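## Task

Ring the green bell exactly three times. Each ring means pressing its button fully down and then letting it rise fully back up briefly. The bells are loose, so a ring that slides or tips the bell may not score, yet it is still counted as a ring. A fourth ring fails the goal. Pressing the button of any other bell fails it, as does leaving any bell tipped over or moved from its place. Anything that stays right at the end only because the robot is holding it does not count.

## Robot and tools

Robot: two 7-joint arms, left_arm and right_arm, each ending in a parallel two-finger gripper. All numbers share one scene frame: origin on the tabletop midway between the arm bases, +x out across the table, +z up, left_arm on the +y side. The arm names do not match left or right in the camera images. Positions are in metres; orientations are unit quaternions written w first (qw, qx, qy, qz). A gripper's fingers point along its own +z axis and close along its own y axis. end_effector_position is the spot between the pads when they are shut; closed fingertips reach about 19 mm past it (about 6 mm when fully open), and closing pushes the tips roughly 13 mm further out, so leave clearance above surfaces.

The row format (used by every motion tool): 18 plain numbers, always including both arms. First left_arm: x, y, z, qw, qx, qy, qz, gripper position, gripper speed; then the same nine for right_arm. x, y, z, and the quaternion are an absolute target pose for that gripper in the scene frame, not an offset. Gripper position runs -1 to 1: +1 is fully open (85 mm), 0 about 41 mm, about -0.8 pads touching, -1 closes until blocked (full grip force of roughly 190 to 235 N per pad, set by the arm). Gripper speed runs -1 to 1: about 20 mm/s at -1, 85 at 0, 150 at +1. To leave an arm untouched, repeat its last reported pose and its last position and speed numbers; a 0 is a real command, not a blank. Keep sending the same quaternion to hold orientation rather than copying a drifted reported one.

execute_actions(actions): a list of actions, each a table of 1 to 15 rows; each row lasts one control step of 1/30 s, and a short table repeats its final row to fill 15 steps. An empty list just returns the current state and images. Any target more than 0.6 m from that gripper's current position along any of its own axes gets the action refused for both arms; a malformed action, or a first action failing that check against the last reported state, refuses the whole call. Per step the controller clips each commanded pose to within 70 mm and 16 degrees of the measured one, favouring position over orientation, so far targets need several actions.

move(target, speed, blocking): target is one 18-number row as above (absolute poses). Both grippers follow straight paths that finish together, taking 0.5 to 10 s; longer paths stop early. speed is the path top speed in m/s, 0.002 to 0.5, default 0.25 (turning capped at twice that in rad/s). Paths ignore obstacles and the other arm; grippers can lag, stray, or overshoot speed near full extension. Faster contacts hit harder, and aiming further beyond the contact point presses harder. Finger numbers are applied at the start. blocking=false returns after 0.5 s while motion continues; until a result shows it ended, use wait or stop before any other motion. The result adds a move: line giving the ending (done, off_target, moving, held, fault), any limits (paced = pose clipped; held = a check blocked steps, after which the arm may jump faster), and each gripper's distance from its target.

wait(seconds): 0 to 10; arms hold their last command, a running move continues, returns early when it ends. stop(): brakes a running move; needs room if fast; fingers keep going. zoom_image(camera, region): camera is cam_high, cam_low, cam_left_wrist or cam_right_wrist; region is [x0, y0, x1, y1] pixels, top-left origin, at most 504 by 504. Full images are 896x504. finished_scene(scene): ends the current scene by its number once the goal holds by itself; irreversible; its result reports success and gives the next task.

Results: a state line left_arm: ... | right_arm: ... with each gripper's position and quaternion (printed positions may be slightly off, more at long reach), Hand target lines showing where the controller is heading, joint positions and torques (offset, scaled, noisy; changes at rest mean contact or load), position_measured_pct (about 50 minus 50 times the finger position; 0 = open; stopping under about 90 means something is held or blocking, about 90 means pads met). A pose unreachable line means the clearance check altered or blocked that arm's command. MOTOR HOT warns from 60 C; at 75 C an OVER-TEMPERATURE FAULT lets the arm sag. TORQUE FAULT: a joint hitting its load limit (48.6 N m for waist, shoulder, upper arm roll, elbow; 30.6 for forearm roll, wrist pitch, wrist roll) freezes that arm for 10 s and drops the rest of the call.

Approach for ringing: locate the correct bell by colour in the cameras, hover above its button with fingers closed and pointing down, descend slowly to press the button fully, then lift clear so it springs back fully before the next press. Count every press, including failed ones. Avoid touching other bells, sliding or tipping any bell, knocking anything off the table, slamming, and letting the arms collide or push each other.

Each tool is called after "Emit:" by a JSON object that holds its "fn" and its "kwargs", one argument or row to a line.

## Session

Emit:
{"fn": "execute_actions", "kwargs": {
  "actions": []
}}

Scene clock: 0.00 s.
left_arm: end_effector_position=(+0.2489, -0.2972, +0.4003) position_measured_pct=0.0 end_effector_quat_wxyz=(+0.294, -0.038, +0.894, -0.336) | right_arm: end_effector_position=(+0.5404, -0.3360, +0.2354) position_measured_pct=0.0 end_effector_quat_wxyz=(+0.595, +0.180, +0.669, -0.408)
Joint positions: left_arm=[ 1.816  0.409 -0.645  1.503 -0.367  0.5    3.242] | right_arm=[-0.941  1.074  0.611  2.018  1.608  1.075 -1.133]
Joint velocities: left_arm=[-0.001 -0.     0.001  0.     0.001 -0.     0.   ] | right_arm=[-0.     0.001  0.     0.    -0.     0.     0.   ]
Joint torques (N m, as the joint torque sensors report them, + toward a larger angle): no reading
Motor temperatures (°C, as the motors report them): left_arm=[33 33 28 30 34 35 41] | right_arm=[33 29 28 30 36 33 41]
Hand target (left_arm): +0.249, -0.297, +0.400; +0.294, -0.038, +0.894, -0.336
Hand target (right_arm): +0.540, -0.336, +0.235; +0.595, +0.180, +0.669, -0.408

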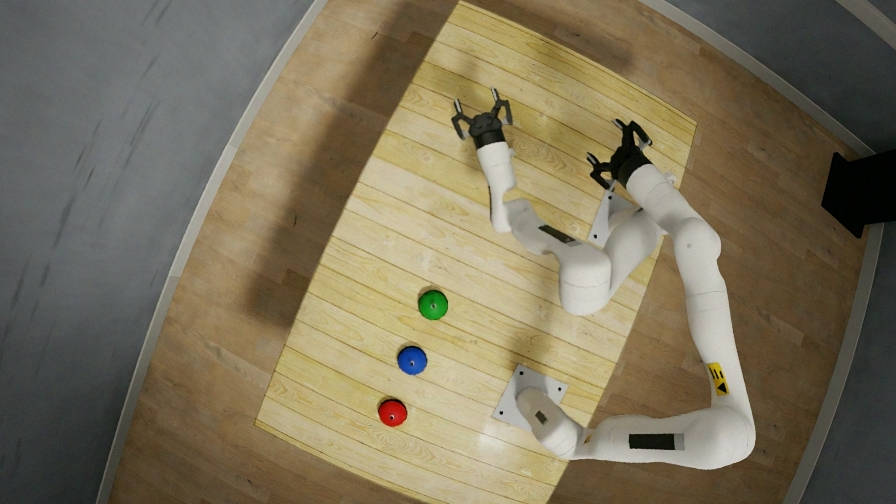

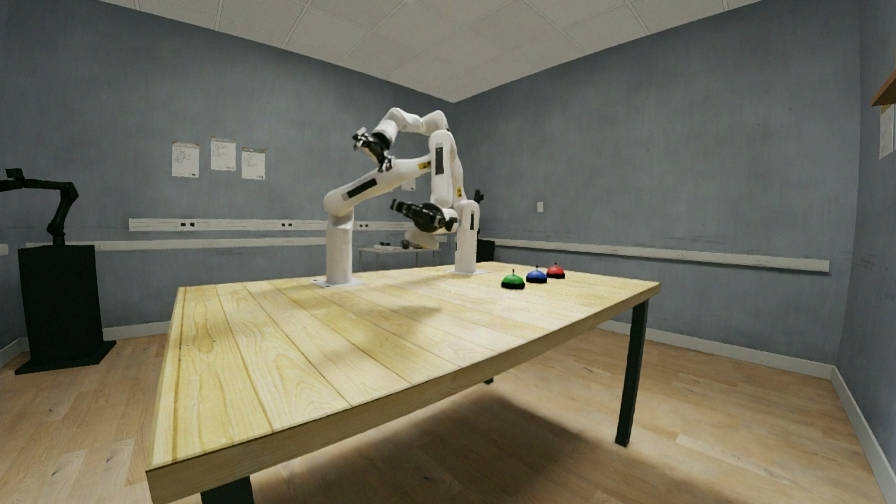

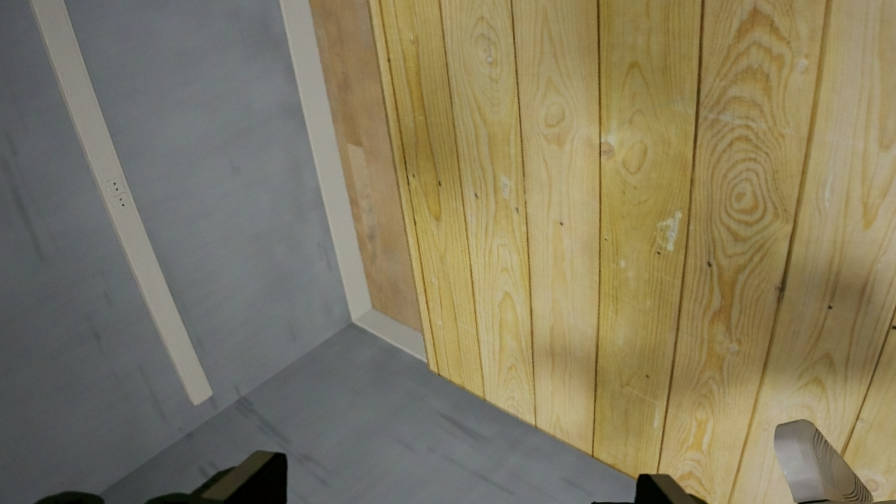

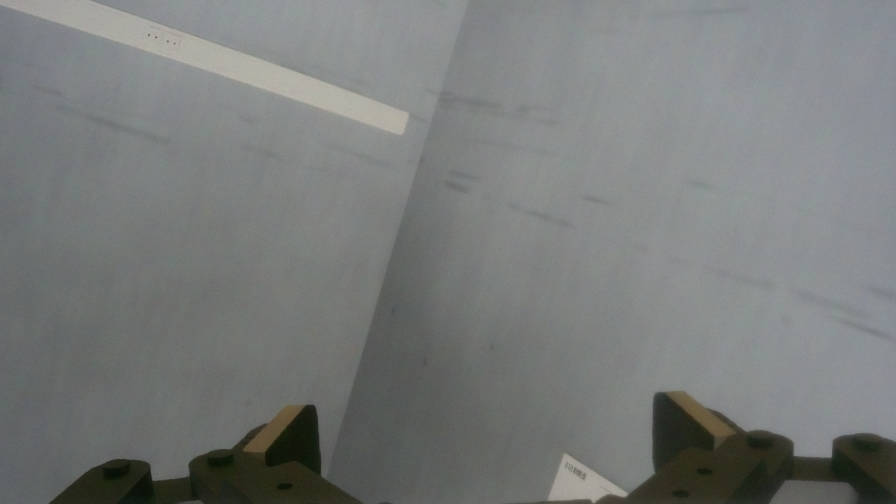

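Emit:
{"fn": "move", "kwargs": {
  "target": [0.40,-0.15,0.60,0.38,0,0.915,-0.13,-1,1,0.5404,-0.336,0.2354,0.595,0.18,0.669,-0.408,1,0],
  "speed": 0.35
}}

Scene clock: 30.13 s.
left_arm: end_effector_position=(+0.3987, -0.1495, +0.6007) position_measured_pct=91.7 end_effector_quat_wxyz=(+0.381, -0.001, +0.915, -0.130) | right_arm: end_effector_position=(+0.5404, -0.3360, +0.2354) position_measured_pct=0.0 end_effector_quat_wxyz=(+0.595, +0.180, +0.669, -0.408)
Joint positions: left_arm=[ 1.413  0.384 -0.591  0.778 -0.241  1.341  2.493] | right_arm=[-0.941  1.074  0.611  2.018  1.608  1.075 -1.134]
Joint velocities: left_arm=[-0.014  0.013 -0.006 -0.008  0.006  0.002 -0.003] | right_arm=[-0.     0.     0.    -0.    -0.    -0.     0.001]
Joint torques (N m, as the joint torque sensors report them, + toward a larger angle): left_arm=[  0.28 -15.1   -1.85 -10.31  -1.31  -1.84   0.03] | right_arm=[ -0.05 -17.76   7.21  -1.1    0.26   3.1   -0.29]
Motor temperatures (°C, as the motors report them): left_arm=[33 34 28 31 34 35 41] | right_arm=[33 30 28 30 36 33 41]
Hand target (left_arm): +0.400, -0.149, +0.600; +0.381, -0.001, +0.916, -0.130
Hand target (right_arm): +0.540, -0.336, +0.235; +0.595, +0.180, +0.669, -0.408
Off the commanded pose (left_arm): 0.002 m, 0 deg.
Off the commanded pose (right_arm): 0.000 m, 0 deg.
move: done

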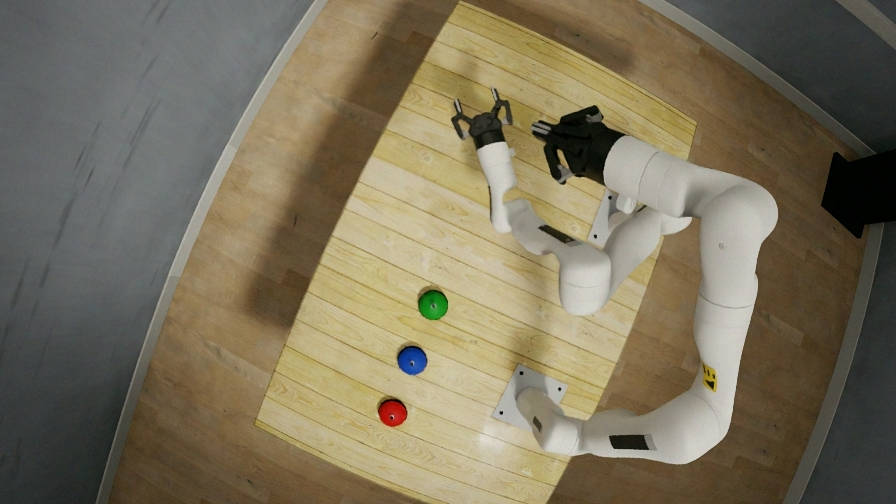

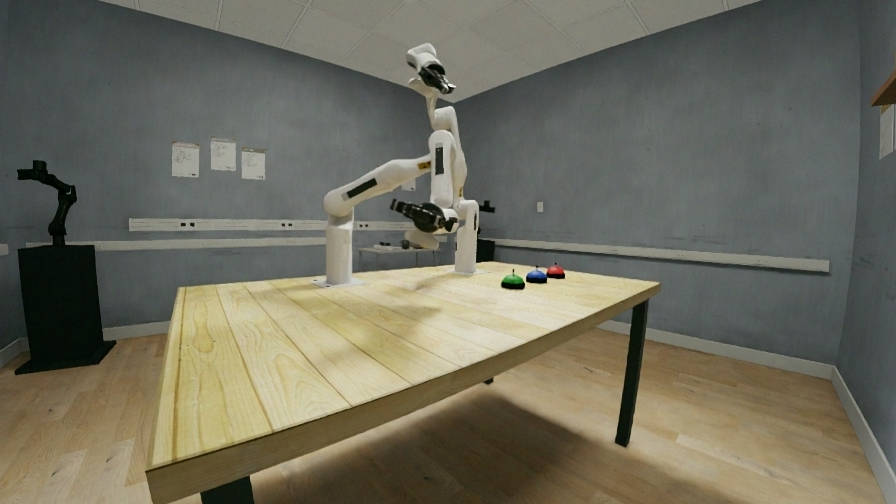

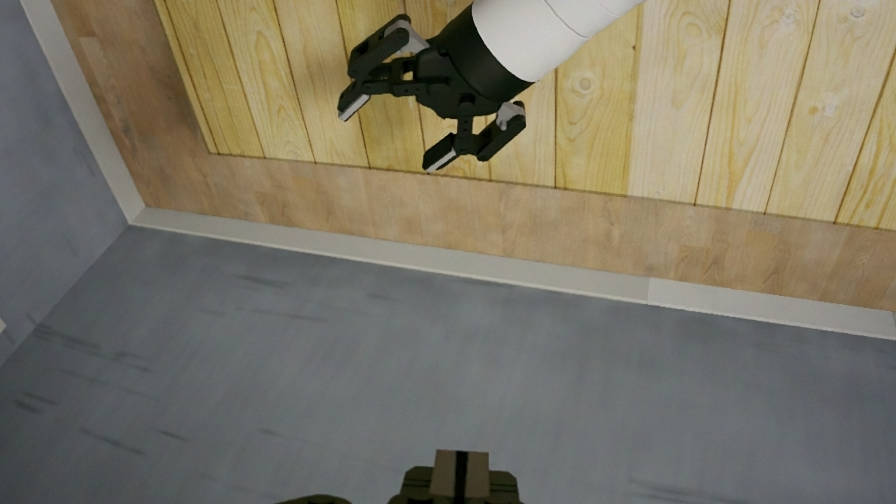

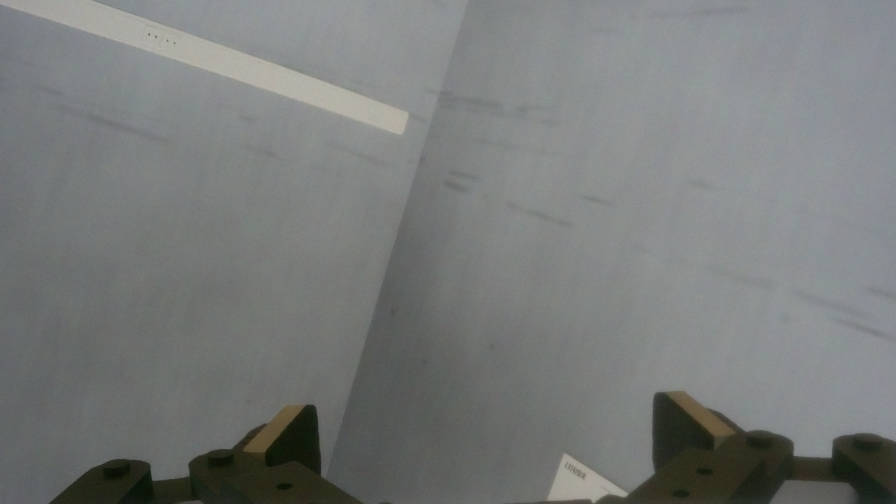

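Emit:
{"fn": "move", "kwargs": {
  "target": [0.44,0.17,0.48,0.2,0,0.98,0,-1,1,0.5404,-0.336,0.2354,0.595,0.18,0.669,-0.408,1,0],
  "speed": 0.35
}}

Scene clock: 40.87 s.
left_arm: end_effector_position=(+0.4383, +0.1700, +0.4793) position_measured_pct=91.7 end_effector_quat_wxyz=(+0.199, +0.001, +0.980, +0.001) | right_arm: end_effector_position=(+0.5404, -0.3360, +0.2354) position_measured_pct=0.0 end_effector_quat_wxyz=(+0.595, +0.180, +0.669, -0.408)
Joint positions: left_arm=[ 1.069  0.089 -0.758  1.304 -0.072  1.394  1.912] | right_arm=[-0.941  1.074  0.611  2.018  1.608  1.075 -1.134]
Joint velocities: left_arm=[-0.004  0.002 -0.011 -0.002  0.     0.    -0.   ] | right_arm=[-0.001 -0.001  0.    -0.     0.    -0.002 -0.   ]
Joint torques (N m, as the joint torque sensors report them, + toward a larger angle): left_arm=[ -0.27  -8.65  -0.67 -10.05  -0.29  -1.19  -0.17] | right_arm=[  0.2  -17.73   7.04  -1.27   0.49   2.86  -0.12]
Motor temperatures (°C, as the motors report them): left_arm=[33 34 28 31 34 35 41] | right_arm=[33 30 28 30 36 33 41]
Hand target (left_arm): +0.438, +0.170, +0.479; +0.199, +0.000, +0.980, +0.001
Hand target (right_arm): +0.540, -0.336, +0.235; +0.595, +0.180, +0.669, -0.408
Off the commanded pose (left_arm): 0.002 m, 0 deg.
Off the commanded pose (right_arm): 0.000 m, 0 deg.
move: done

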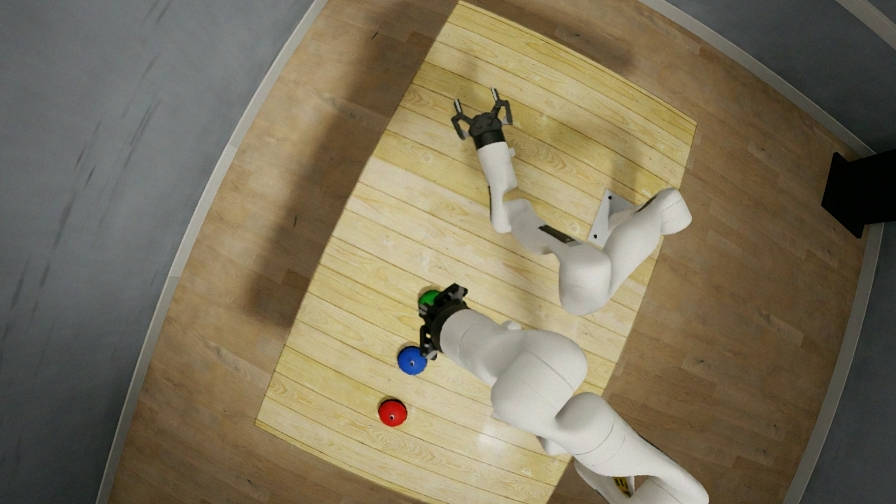

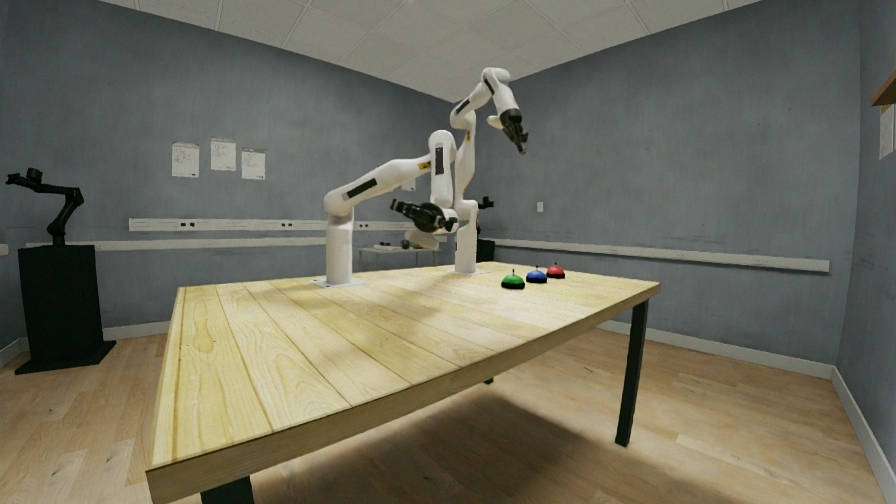

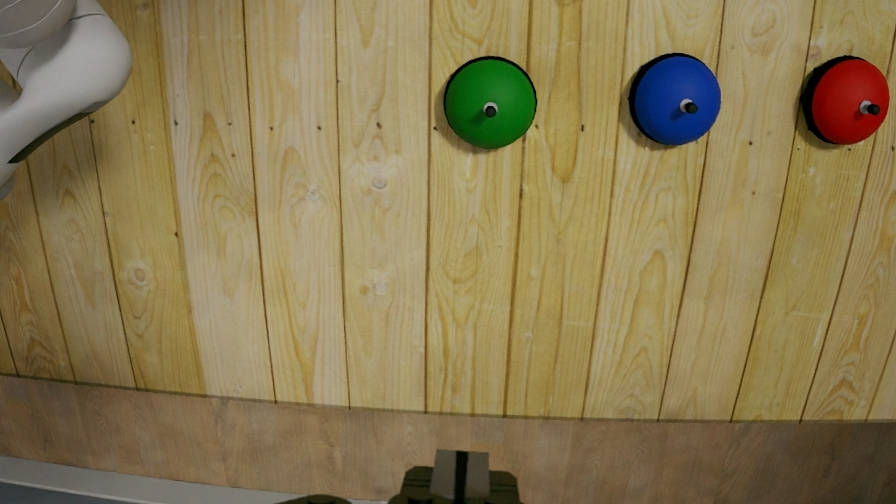

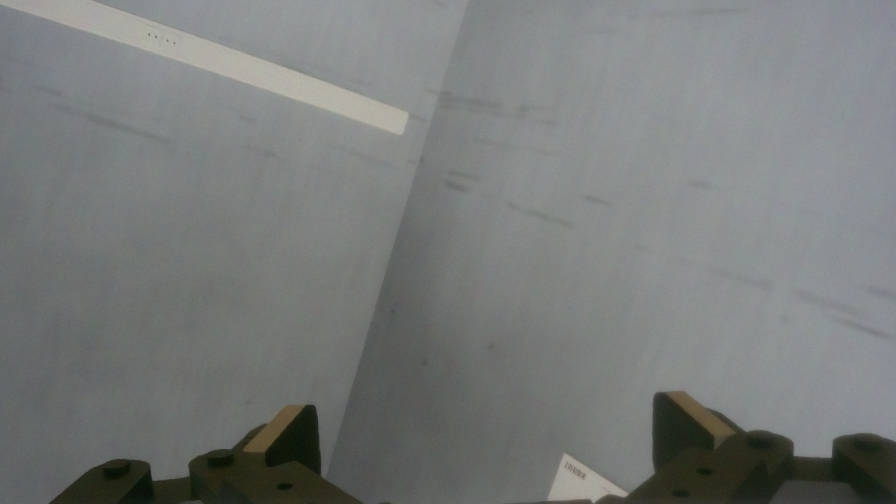

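Emit:
{"fn": "move", "kwargs": {
  "target": [0.427,0.197,0.19,0,0,1,0,-1,1,0.5404,-0.336,0.2354,0.595,0.18,0.669,-0.408,1,0],
  "speed": 0.35
}}

Emit:
{"fn": "zoom_image", "kwargs": {
  "camera": "cam_low",
  "region": [460,190,580,300]
}}

Scene clock: 48.50 s.
left_arm: end_effector_position=(+0.4261, +0.1967, +0.1906) position_measured_pct=91.7 end_effector_quat_wxyz=(+0.000, +0.001, +1.000, +0.001) | right_arm: end_effector_position=(+0.5404, -0.3360, +0.2354) position_measured_pct=0.0 end_effector_quat_wxyz=(+0.595, +0.180, +0.669, -0.408)
Joint positions: left_arm=[ 0.739  0.47  -0.721  1.747  0.348  1.058  1.485] | right_arm=[-0.941  1.075  0.611  2.018  1.608  1.075 -1.134]
Joint velocities: left_arm=[-0.002  0.003 -0.     0.     0.002 -0.    -0.002] | right_arm=[ 0.    -0.     0.     0.     0.001 -0.001  0.001]
Joint torques (N m, as the joint torque sensors report them, + toward a larger angle): left_arm=[ -0.1  -14.37  -2.14  -7.65  -0.18   0.08   0.21] | right_arm=[  0.36 -17.75   6.84  -1.03   0.13   2.68  -0.25]
Motor temperatures (°C, as the motors report them): left_arm=[33 34 28 31 34 35 41] | right_arm=[33 30 28 30 36 33 41]
Hand target (left_arm): +0.426, +0.197, +0.190; -0.000, +0.001, +1.000, +0.001
Hand target (right_arm): +0.540, -0.336, +0.235; +0.595, +0.180, +0.669, -0.408
Off the commanded pose (left_arm): 0.001 m, 0 deg.
Off the commanded pose (right_arm): 0.000 m, 0 deg.
move: done

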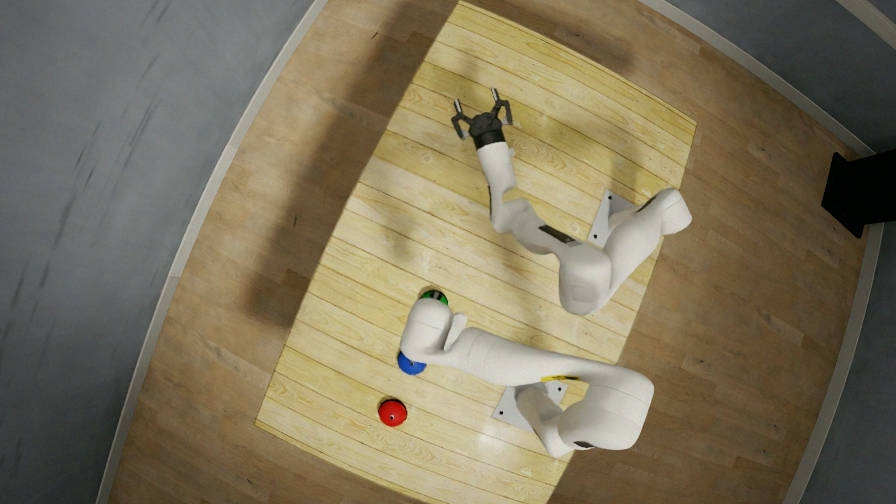

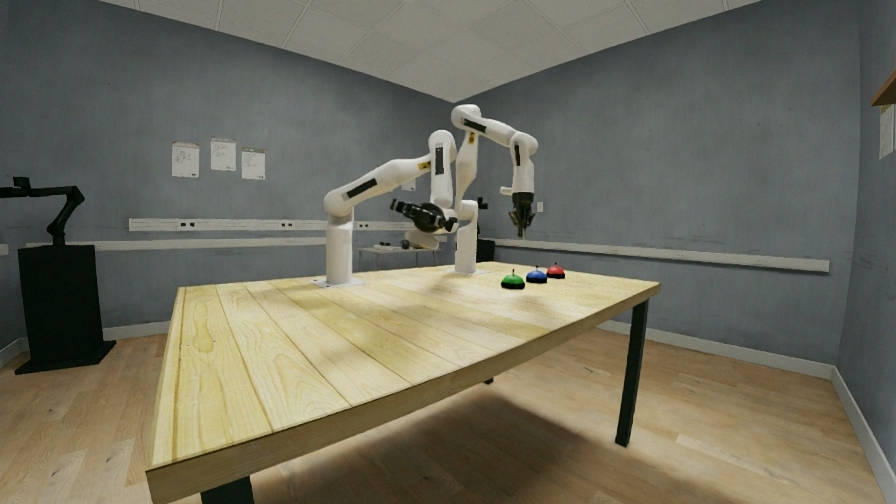

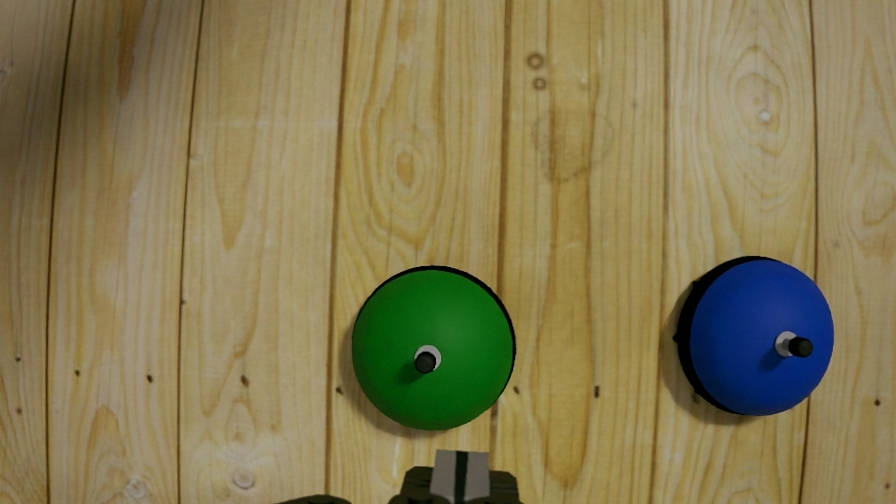

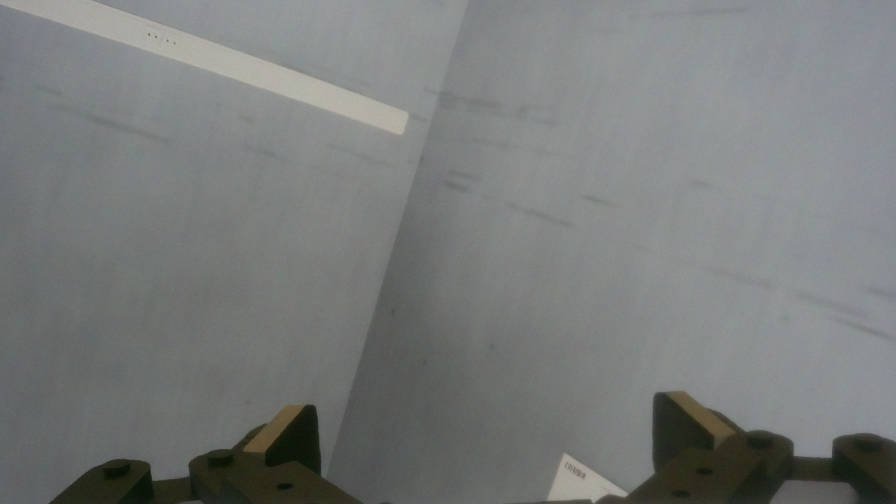

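Region (460, 190, 580, 300) of cam_low's 896x504 image, scaled by 4.200, with more detail than that image has; it fills the top 462 rows of this view, and the rest is white.

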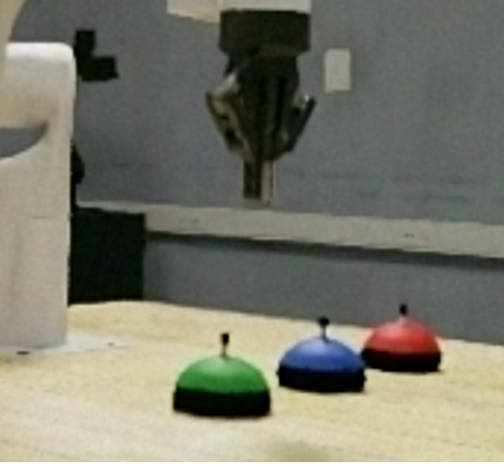

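Emit:
{"fn": "move", "kwargs": {
  "target": [0.411,0.179,0.115,0,0,1,0,-1,1,0.5404,-0.336,0.2354,0.595,0.18,0.669,-0.408,1,0],
  "speed": 0.2
}}

Emit:
{"fn": "zoom_image", "kwargs": {
  "camera": "cam_low",
  "region": [480,235,550,300]
}}

Scene clock: 57.43 s.
left_arm: end_effector_position=(+0.4111, +0.1788, +0.1154) position_measured_pct=91.7 end_effector_quat_wxyz=(+0.000, +0.000, +1.000, -0.000) | right_arm: end_effector_position=(+0.5404, -0.3360, +0.2354) position_measured_pct=0.0 end_effector_quat_wxyz=(+0.595, +0.180, +0.669, -0.408)
Joint positions: left_arm=[ 0.741  0.568 -0.657  1.882  0.455  0.844  1.438] | right_arm=[-0.941  1.075  0.611  2.018  1.608  1.075 -1.134]
Joint velocities: left_arm=[-0.002  0.006 -0.001 -0.001  0.    -0.     0.001] | right_arm=[-0.    -0.001  0.    -0.     0.002 -0.    -0.   ]
Joint torques (N m, as the joint torque sensors report them, + toward a larger angle): left_arm=[ -0.25 -14.99  -2.75  -6.3   -0.15   0.     0.11] | right_arm=[  0.34 -17.46   7.14  -1.23   0.13   3.03  -0.17]
Motor temperatures (°C, as the motors report them): left_arm=[33 34 28 31 34 35 41] | right_arm=[33 30 28 30 36 33 41]
Hand target (left_arm): +0.411, +0.179, +0.115; +0.000, +0.000, +1.000, +0.000
Hand target (right_arm): +0.540, -0.336, +0.235; +0.595, +0.180, +0.669, -0.408
Off the commanded pose (left_arm): 0.000 m, 0 deg.
Off the commanded pose (right_arm): 0.000 m, 0 deg.
move: done

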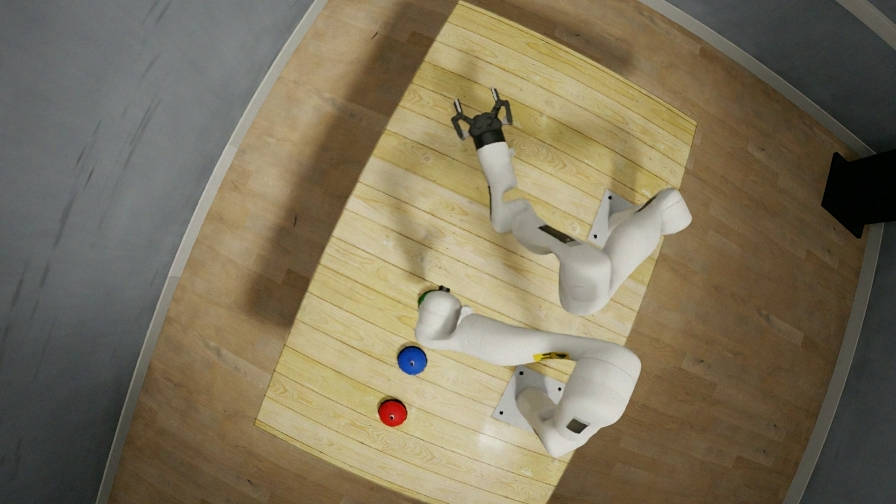

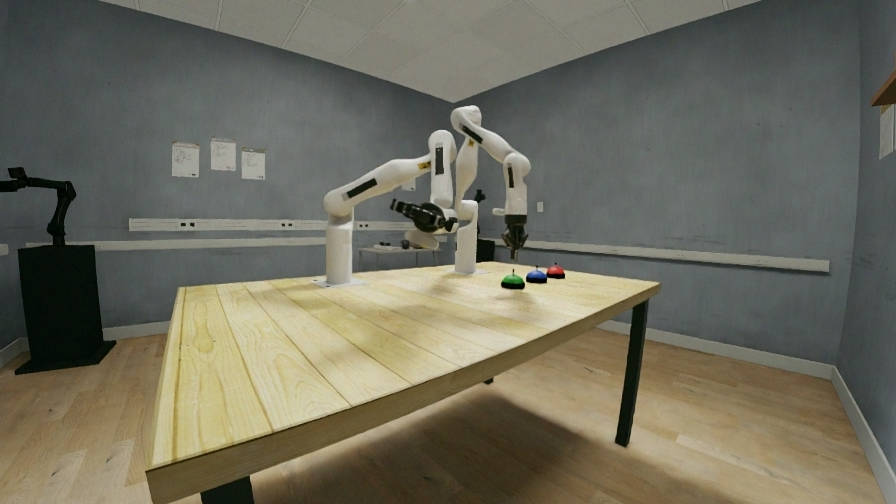

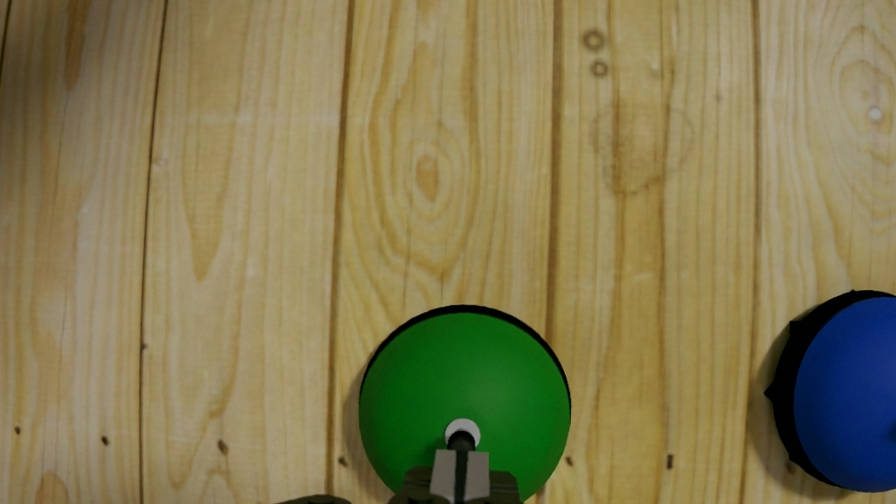

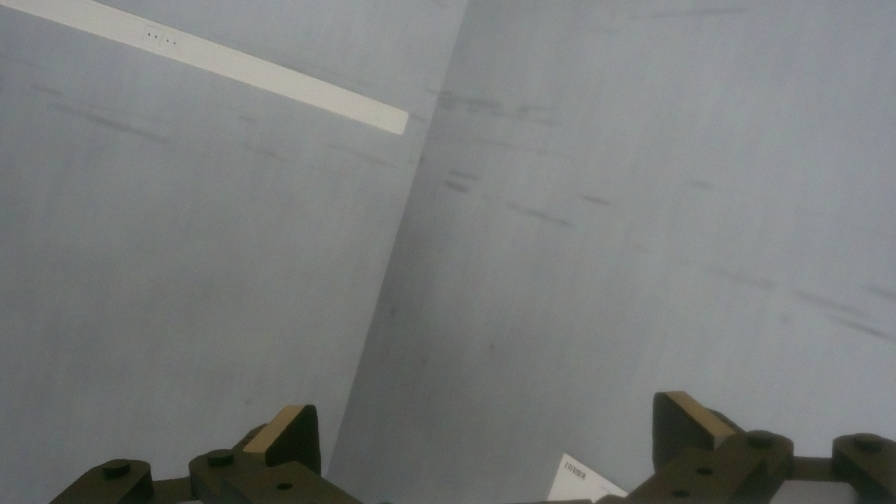

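Region (480, 235, 550, 300) of cam_low's 896x504 image, scaled by 7.200, with more detail than that image has; it fills the top 468 rows of this view, and the rest is white.

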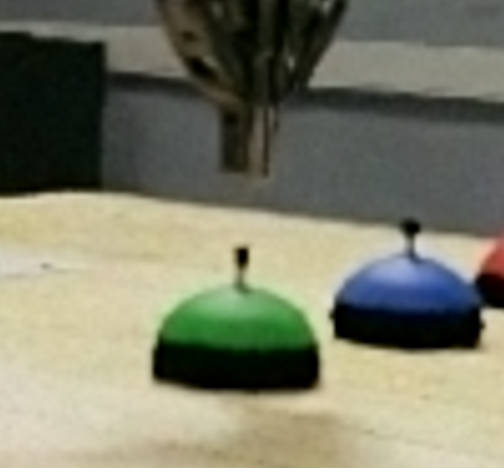

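Emit:
{"fn": "move", "kwargs": {
  "target": [0.410,0.179,0.086,0,0,1,0,-1,1,0.5404,-0.336,0.2354,0.595,0.18,0.669,-0.408,1,0],
  "speed": 0.08
}}

Emit:
{"fn": "zoom_image", "kwargs": {
  "camera": "cam_low",
  "region": [495,255,535,295]
}}

Scene clock: 63.70 s.
left_arm: end_effector_position=(+0.4100, +0.1788, +0.0862) position_measured_pct=91.7 end_effector_quat_wxyz=(+0.000, +0.000, +1.000, -0.000) | right_arm: end_effector_position=(+0.5404, -0.3360, +0.2354) position_measured_pct=0.0 end_effector_quat_wxyz=(+0.595, +0.180, +0.669, -0.408)
Joint positions: left_arm=[ 0.714  0.617 -0.62   1.916  0.506  0.768  1.396] | right_arm=[-0.941  1.075  0.611  2.018  1.608  1.075 -1.134]
Joint velocities: left_arm=[-0.003  0.004 -0.002  0.001 -0.     0.     0.   ] | right_arm=[ 0.001  0.     0.     0.    -0.    -0.001 -0.   ]
Joint torques (N m, as the joint torque sensors report them, + toward a larger angle): left_arm=[ -0.4  -15.04  -2.13  -5.51  -0.32  -0.04  -0.11] | right_arm=[  0.13 -17.83   7.13  -1.34   0.32   2.75  -0.22]
Motor temperatures (°C, as the motors report them): left_arm=[33 34 28 31 34 35 41] | right_arm=[33 30 28 30 36 33 41]
Hand target (left_arm): +0.410, +0.179, +0.086; +0.000, +0.000, +1.000, +0.000
Hand target (right_arm): +0.540, -0.336, +0.235; +0.595, +0.180, +0.669, -0.408
Off the commanded pose (left_arm): 0.000 m, 0 deg.
Off the commanded pose (right_arm): 0.000 m, 0 deg.
move: done

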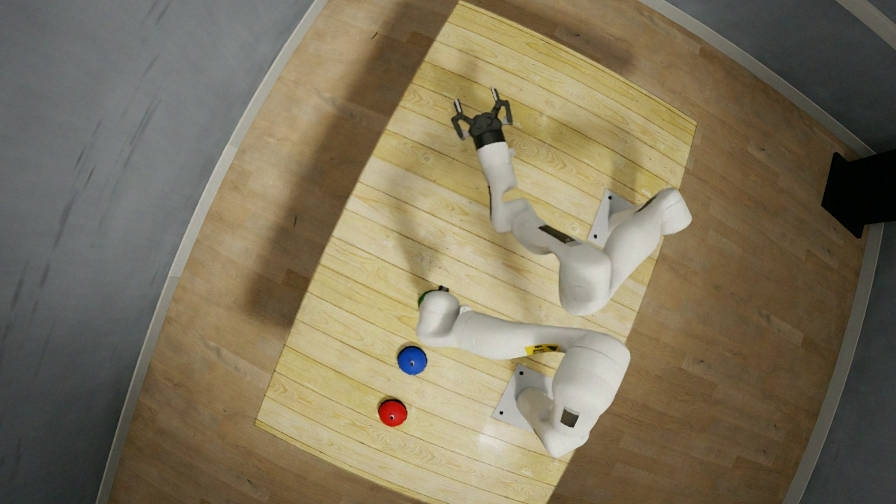

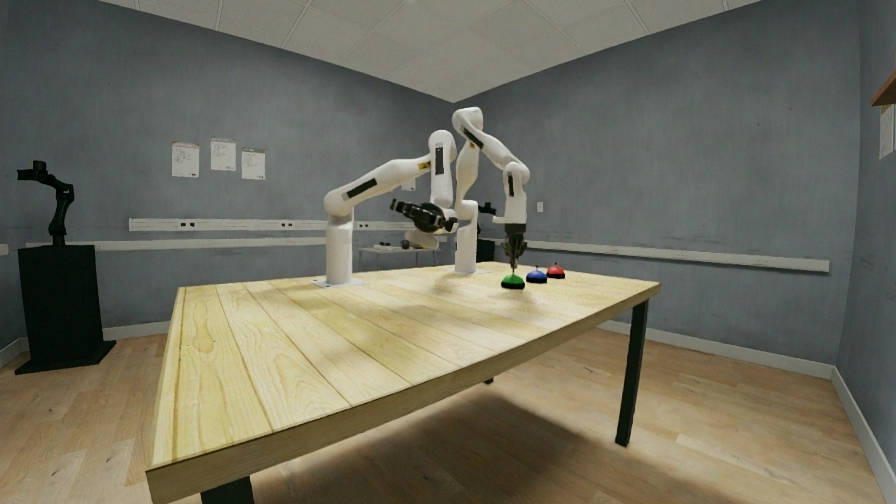

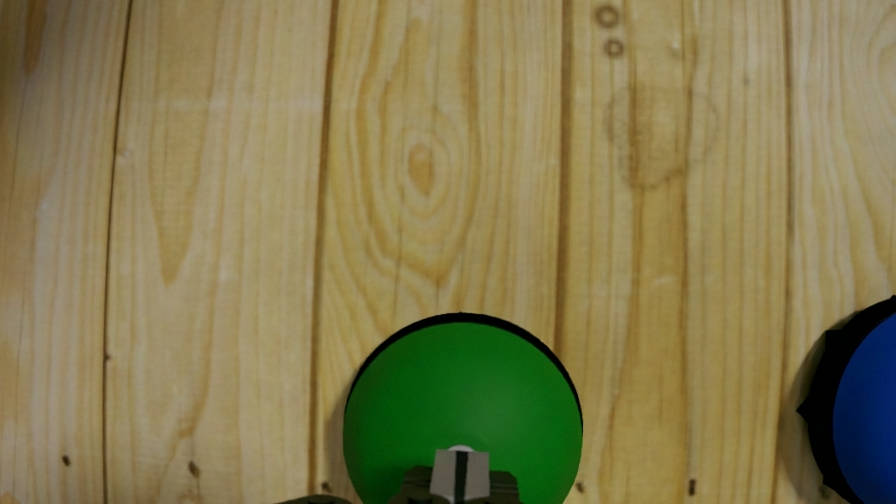

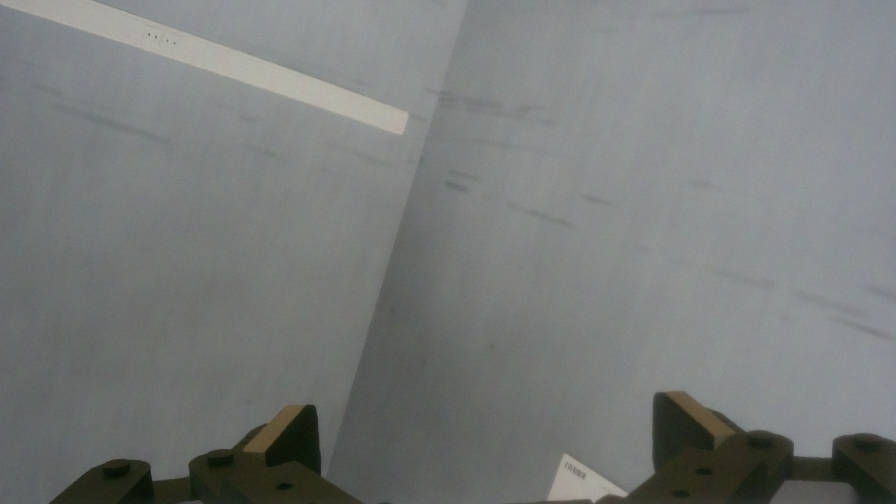

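Region (495, 255, 535, 295) of cam_low's 896x504 image, scaled by 12.600, with more detail than that image has.

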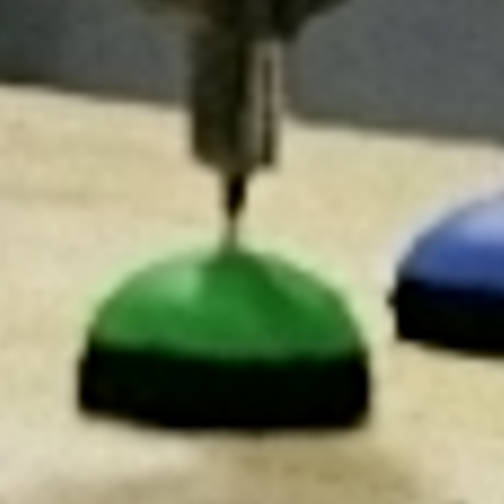

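Emit:
{"fn": "move", "kwargs": {
  "target": [0.410,0.179,0.077,0,0,1,0,-1,1,0.5404,-0.336,0.2354,0.595,0.18,0.669,-0.408,1,0],
  "speed": 0.02
}}

Emit:
{"fn": "zoom_image", "kwargs": {
  "camera": "cam_low",
  "region": [495,255,535,295]
}}

Scene clock: 67.80 s.
left_arm: end_effector_position=(+0.4112, +0.1787, +0.0807) position_measured_pct=91.7 end_effector_quat_wxyz=(+0.002, -0.000, +1.000, -0.002) | right_arm: end_effector_position=(+0.5404, -0.3360, +0.2354) position_measured_pct=0.0 end_effector_quat_wxyz=(+0.595, +0.180, +0.669, -0.408)
Joint positions: left_arm=[ 0.705  0.626 -0.611  1.923  0.522  0.748  1.381] | right_arm=[-0.941  1.075  0.611  2.018  1.608  1.075 -1.134]
Joint velocities: left_arm=[-0.     0.     0.     0.     0.002  0.    -0.002] | right_arm=[-0.002  0.     0.     0.    -0.001  0.001 -0.001]
Joint torques (N m, as the joint torque sensors report them, + toward a larger angle): left_arm=[ 0.03 -8.48 -0.91 -4.65  0.43 -1.62  0.06] | right_arm=[  0.29 -17.97   7.1   -1.21   0.36   3.    -0.22]
Motor temperatures (°C, as the motors report them): left_arm=[33 34 28 31 34 35 41] | right_arm=[33 31 28 30 36 33 41]
Hand target (left_arm): +0.410, +0.179, +0.077; -0.000, +0.000, +1.000, +0.000
Hand target (right_arm): +0.540, -0.336, +0.235; +0.595, +0.180, +0.669, -0.408
Off the commanded pose (left_arm): 0.004 m, 0 deg.
Off the commanded pose (right_arm): 0.000 m, 0 deg.
move: off_target (left_arm)

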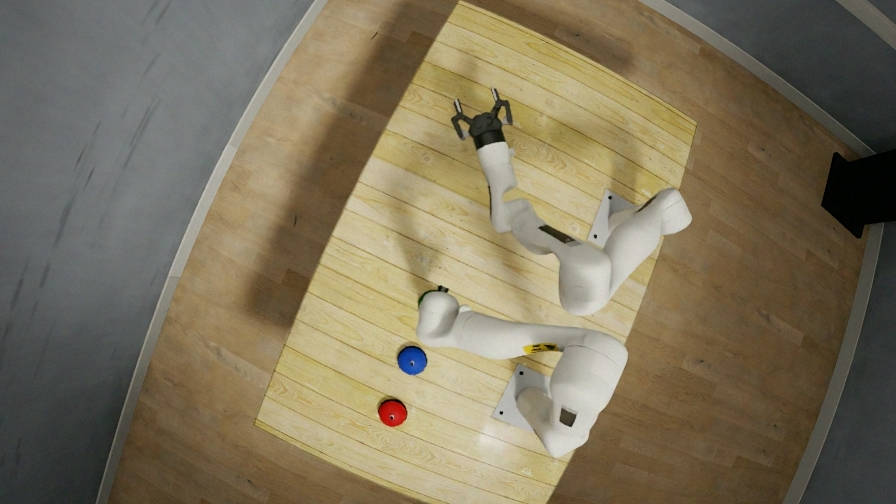

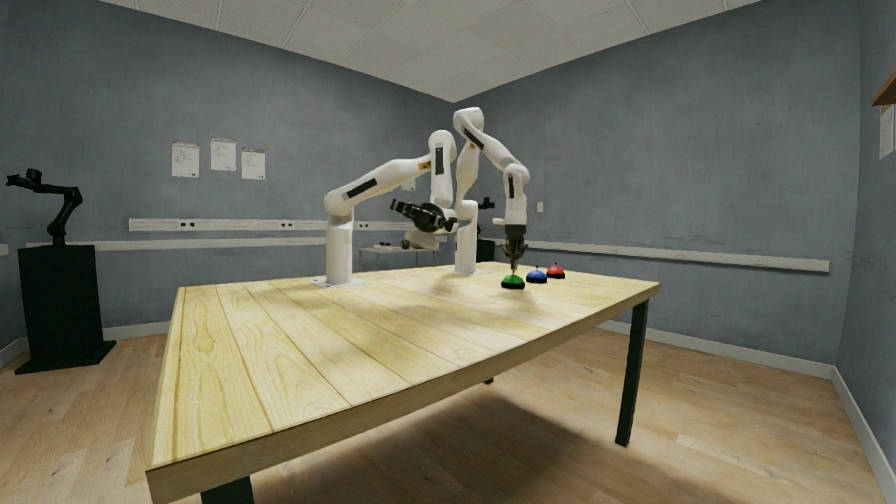

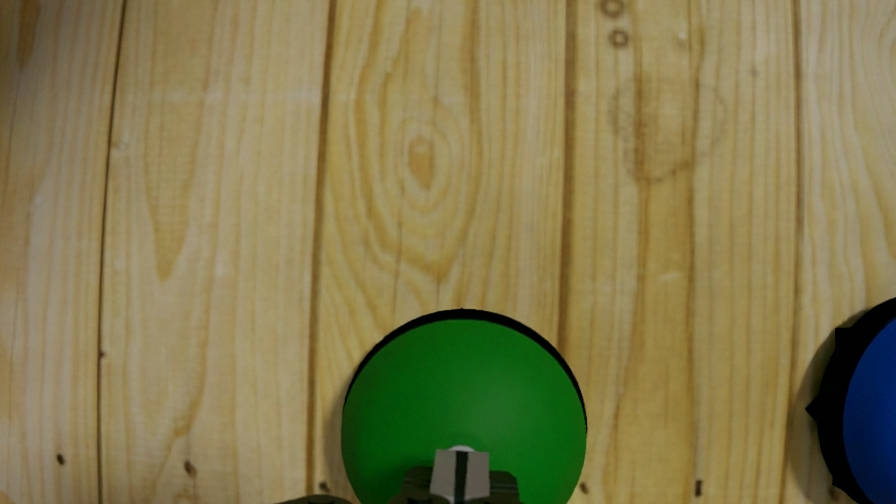

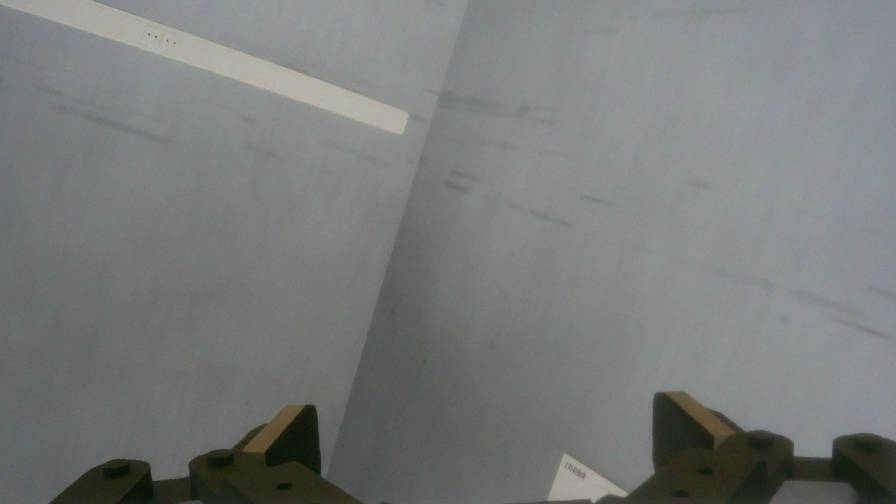

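Region (495, 255, 535, 295) of cam_low's 896x504 image, scaled by 12.600, with more detail than that image has.

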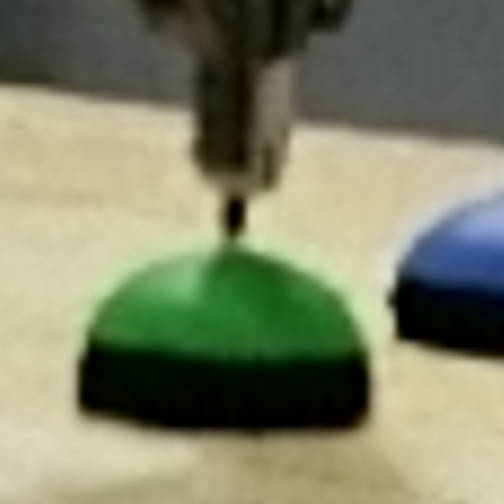

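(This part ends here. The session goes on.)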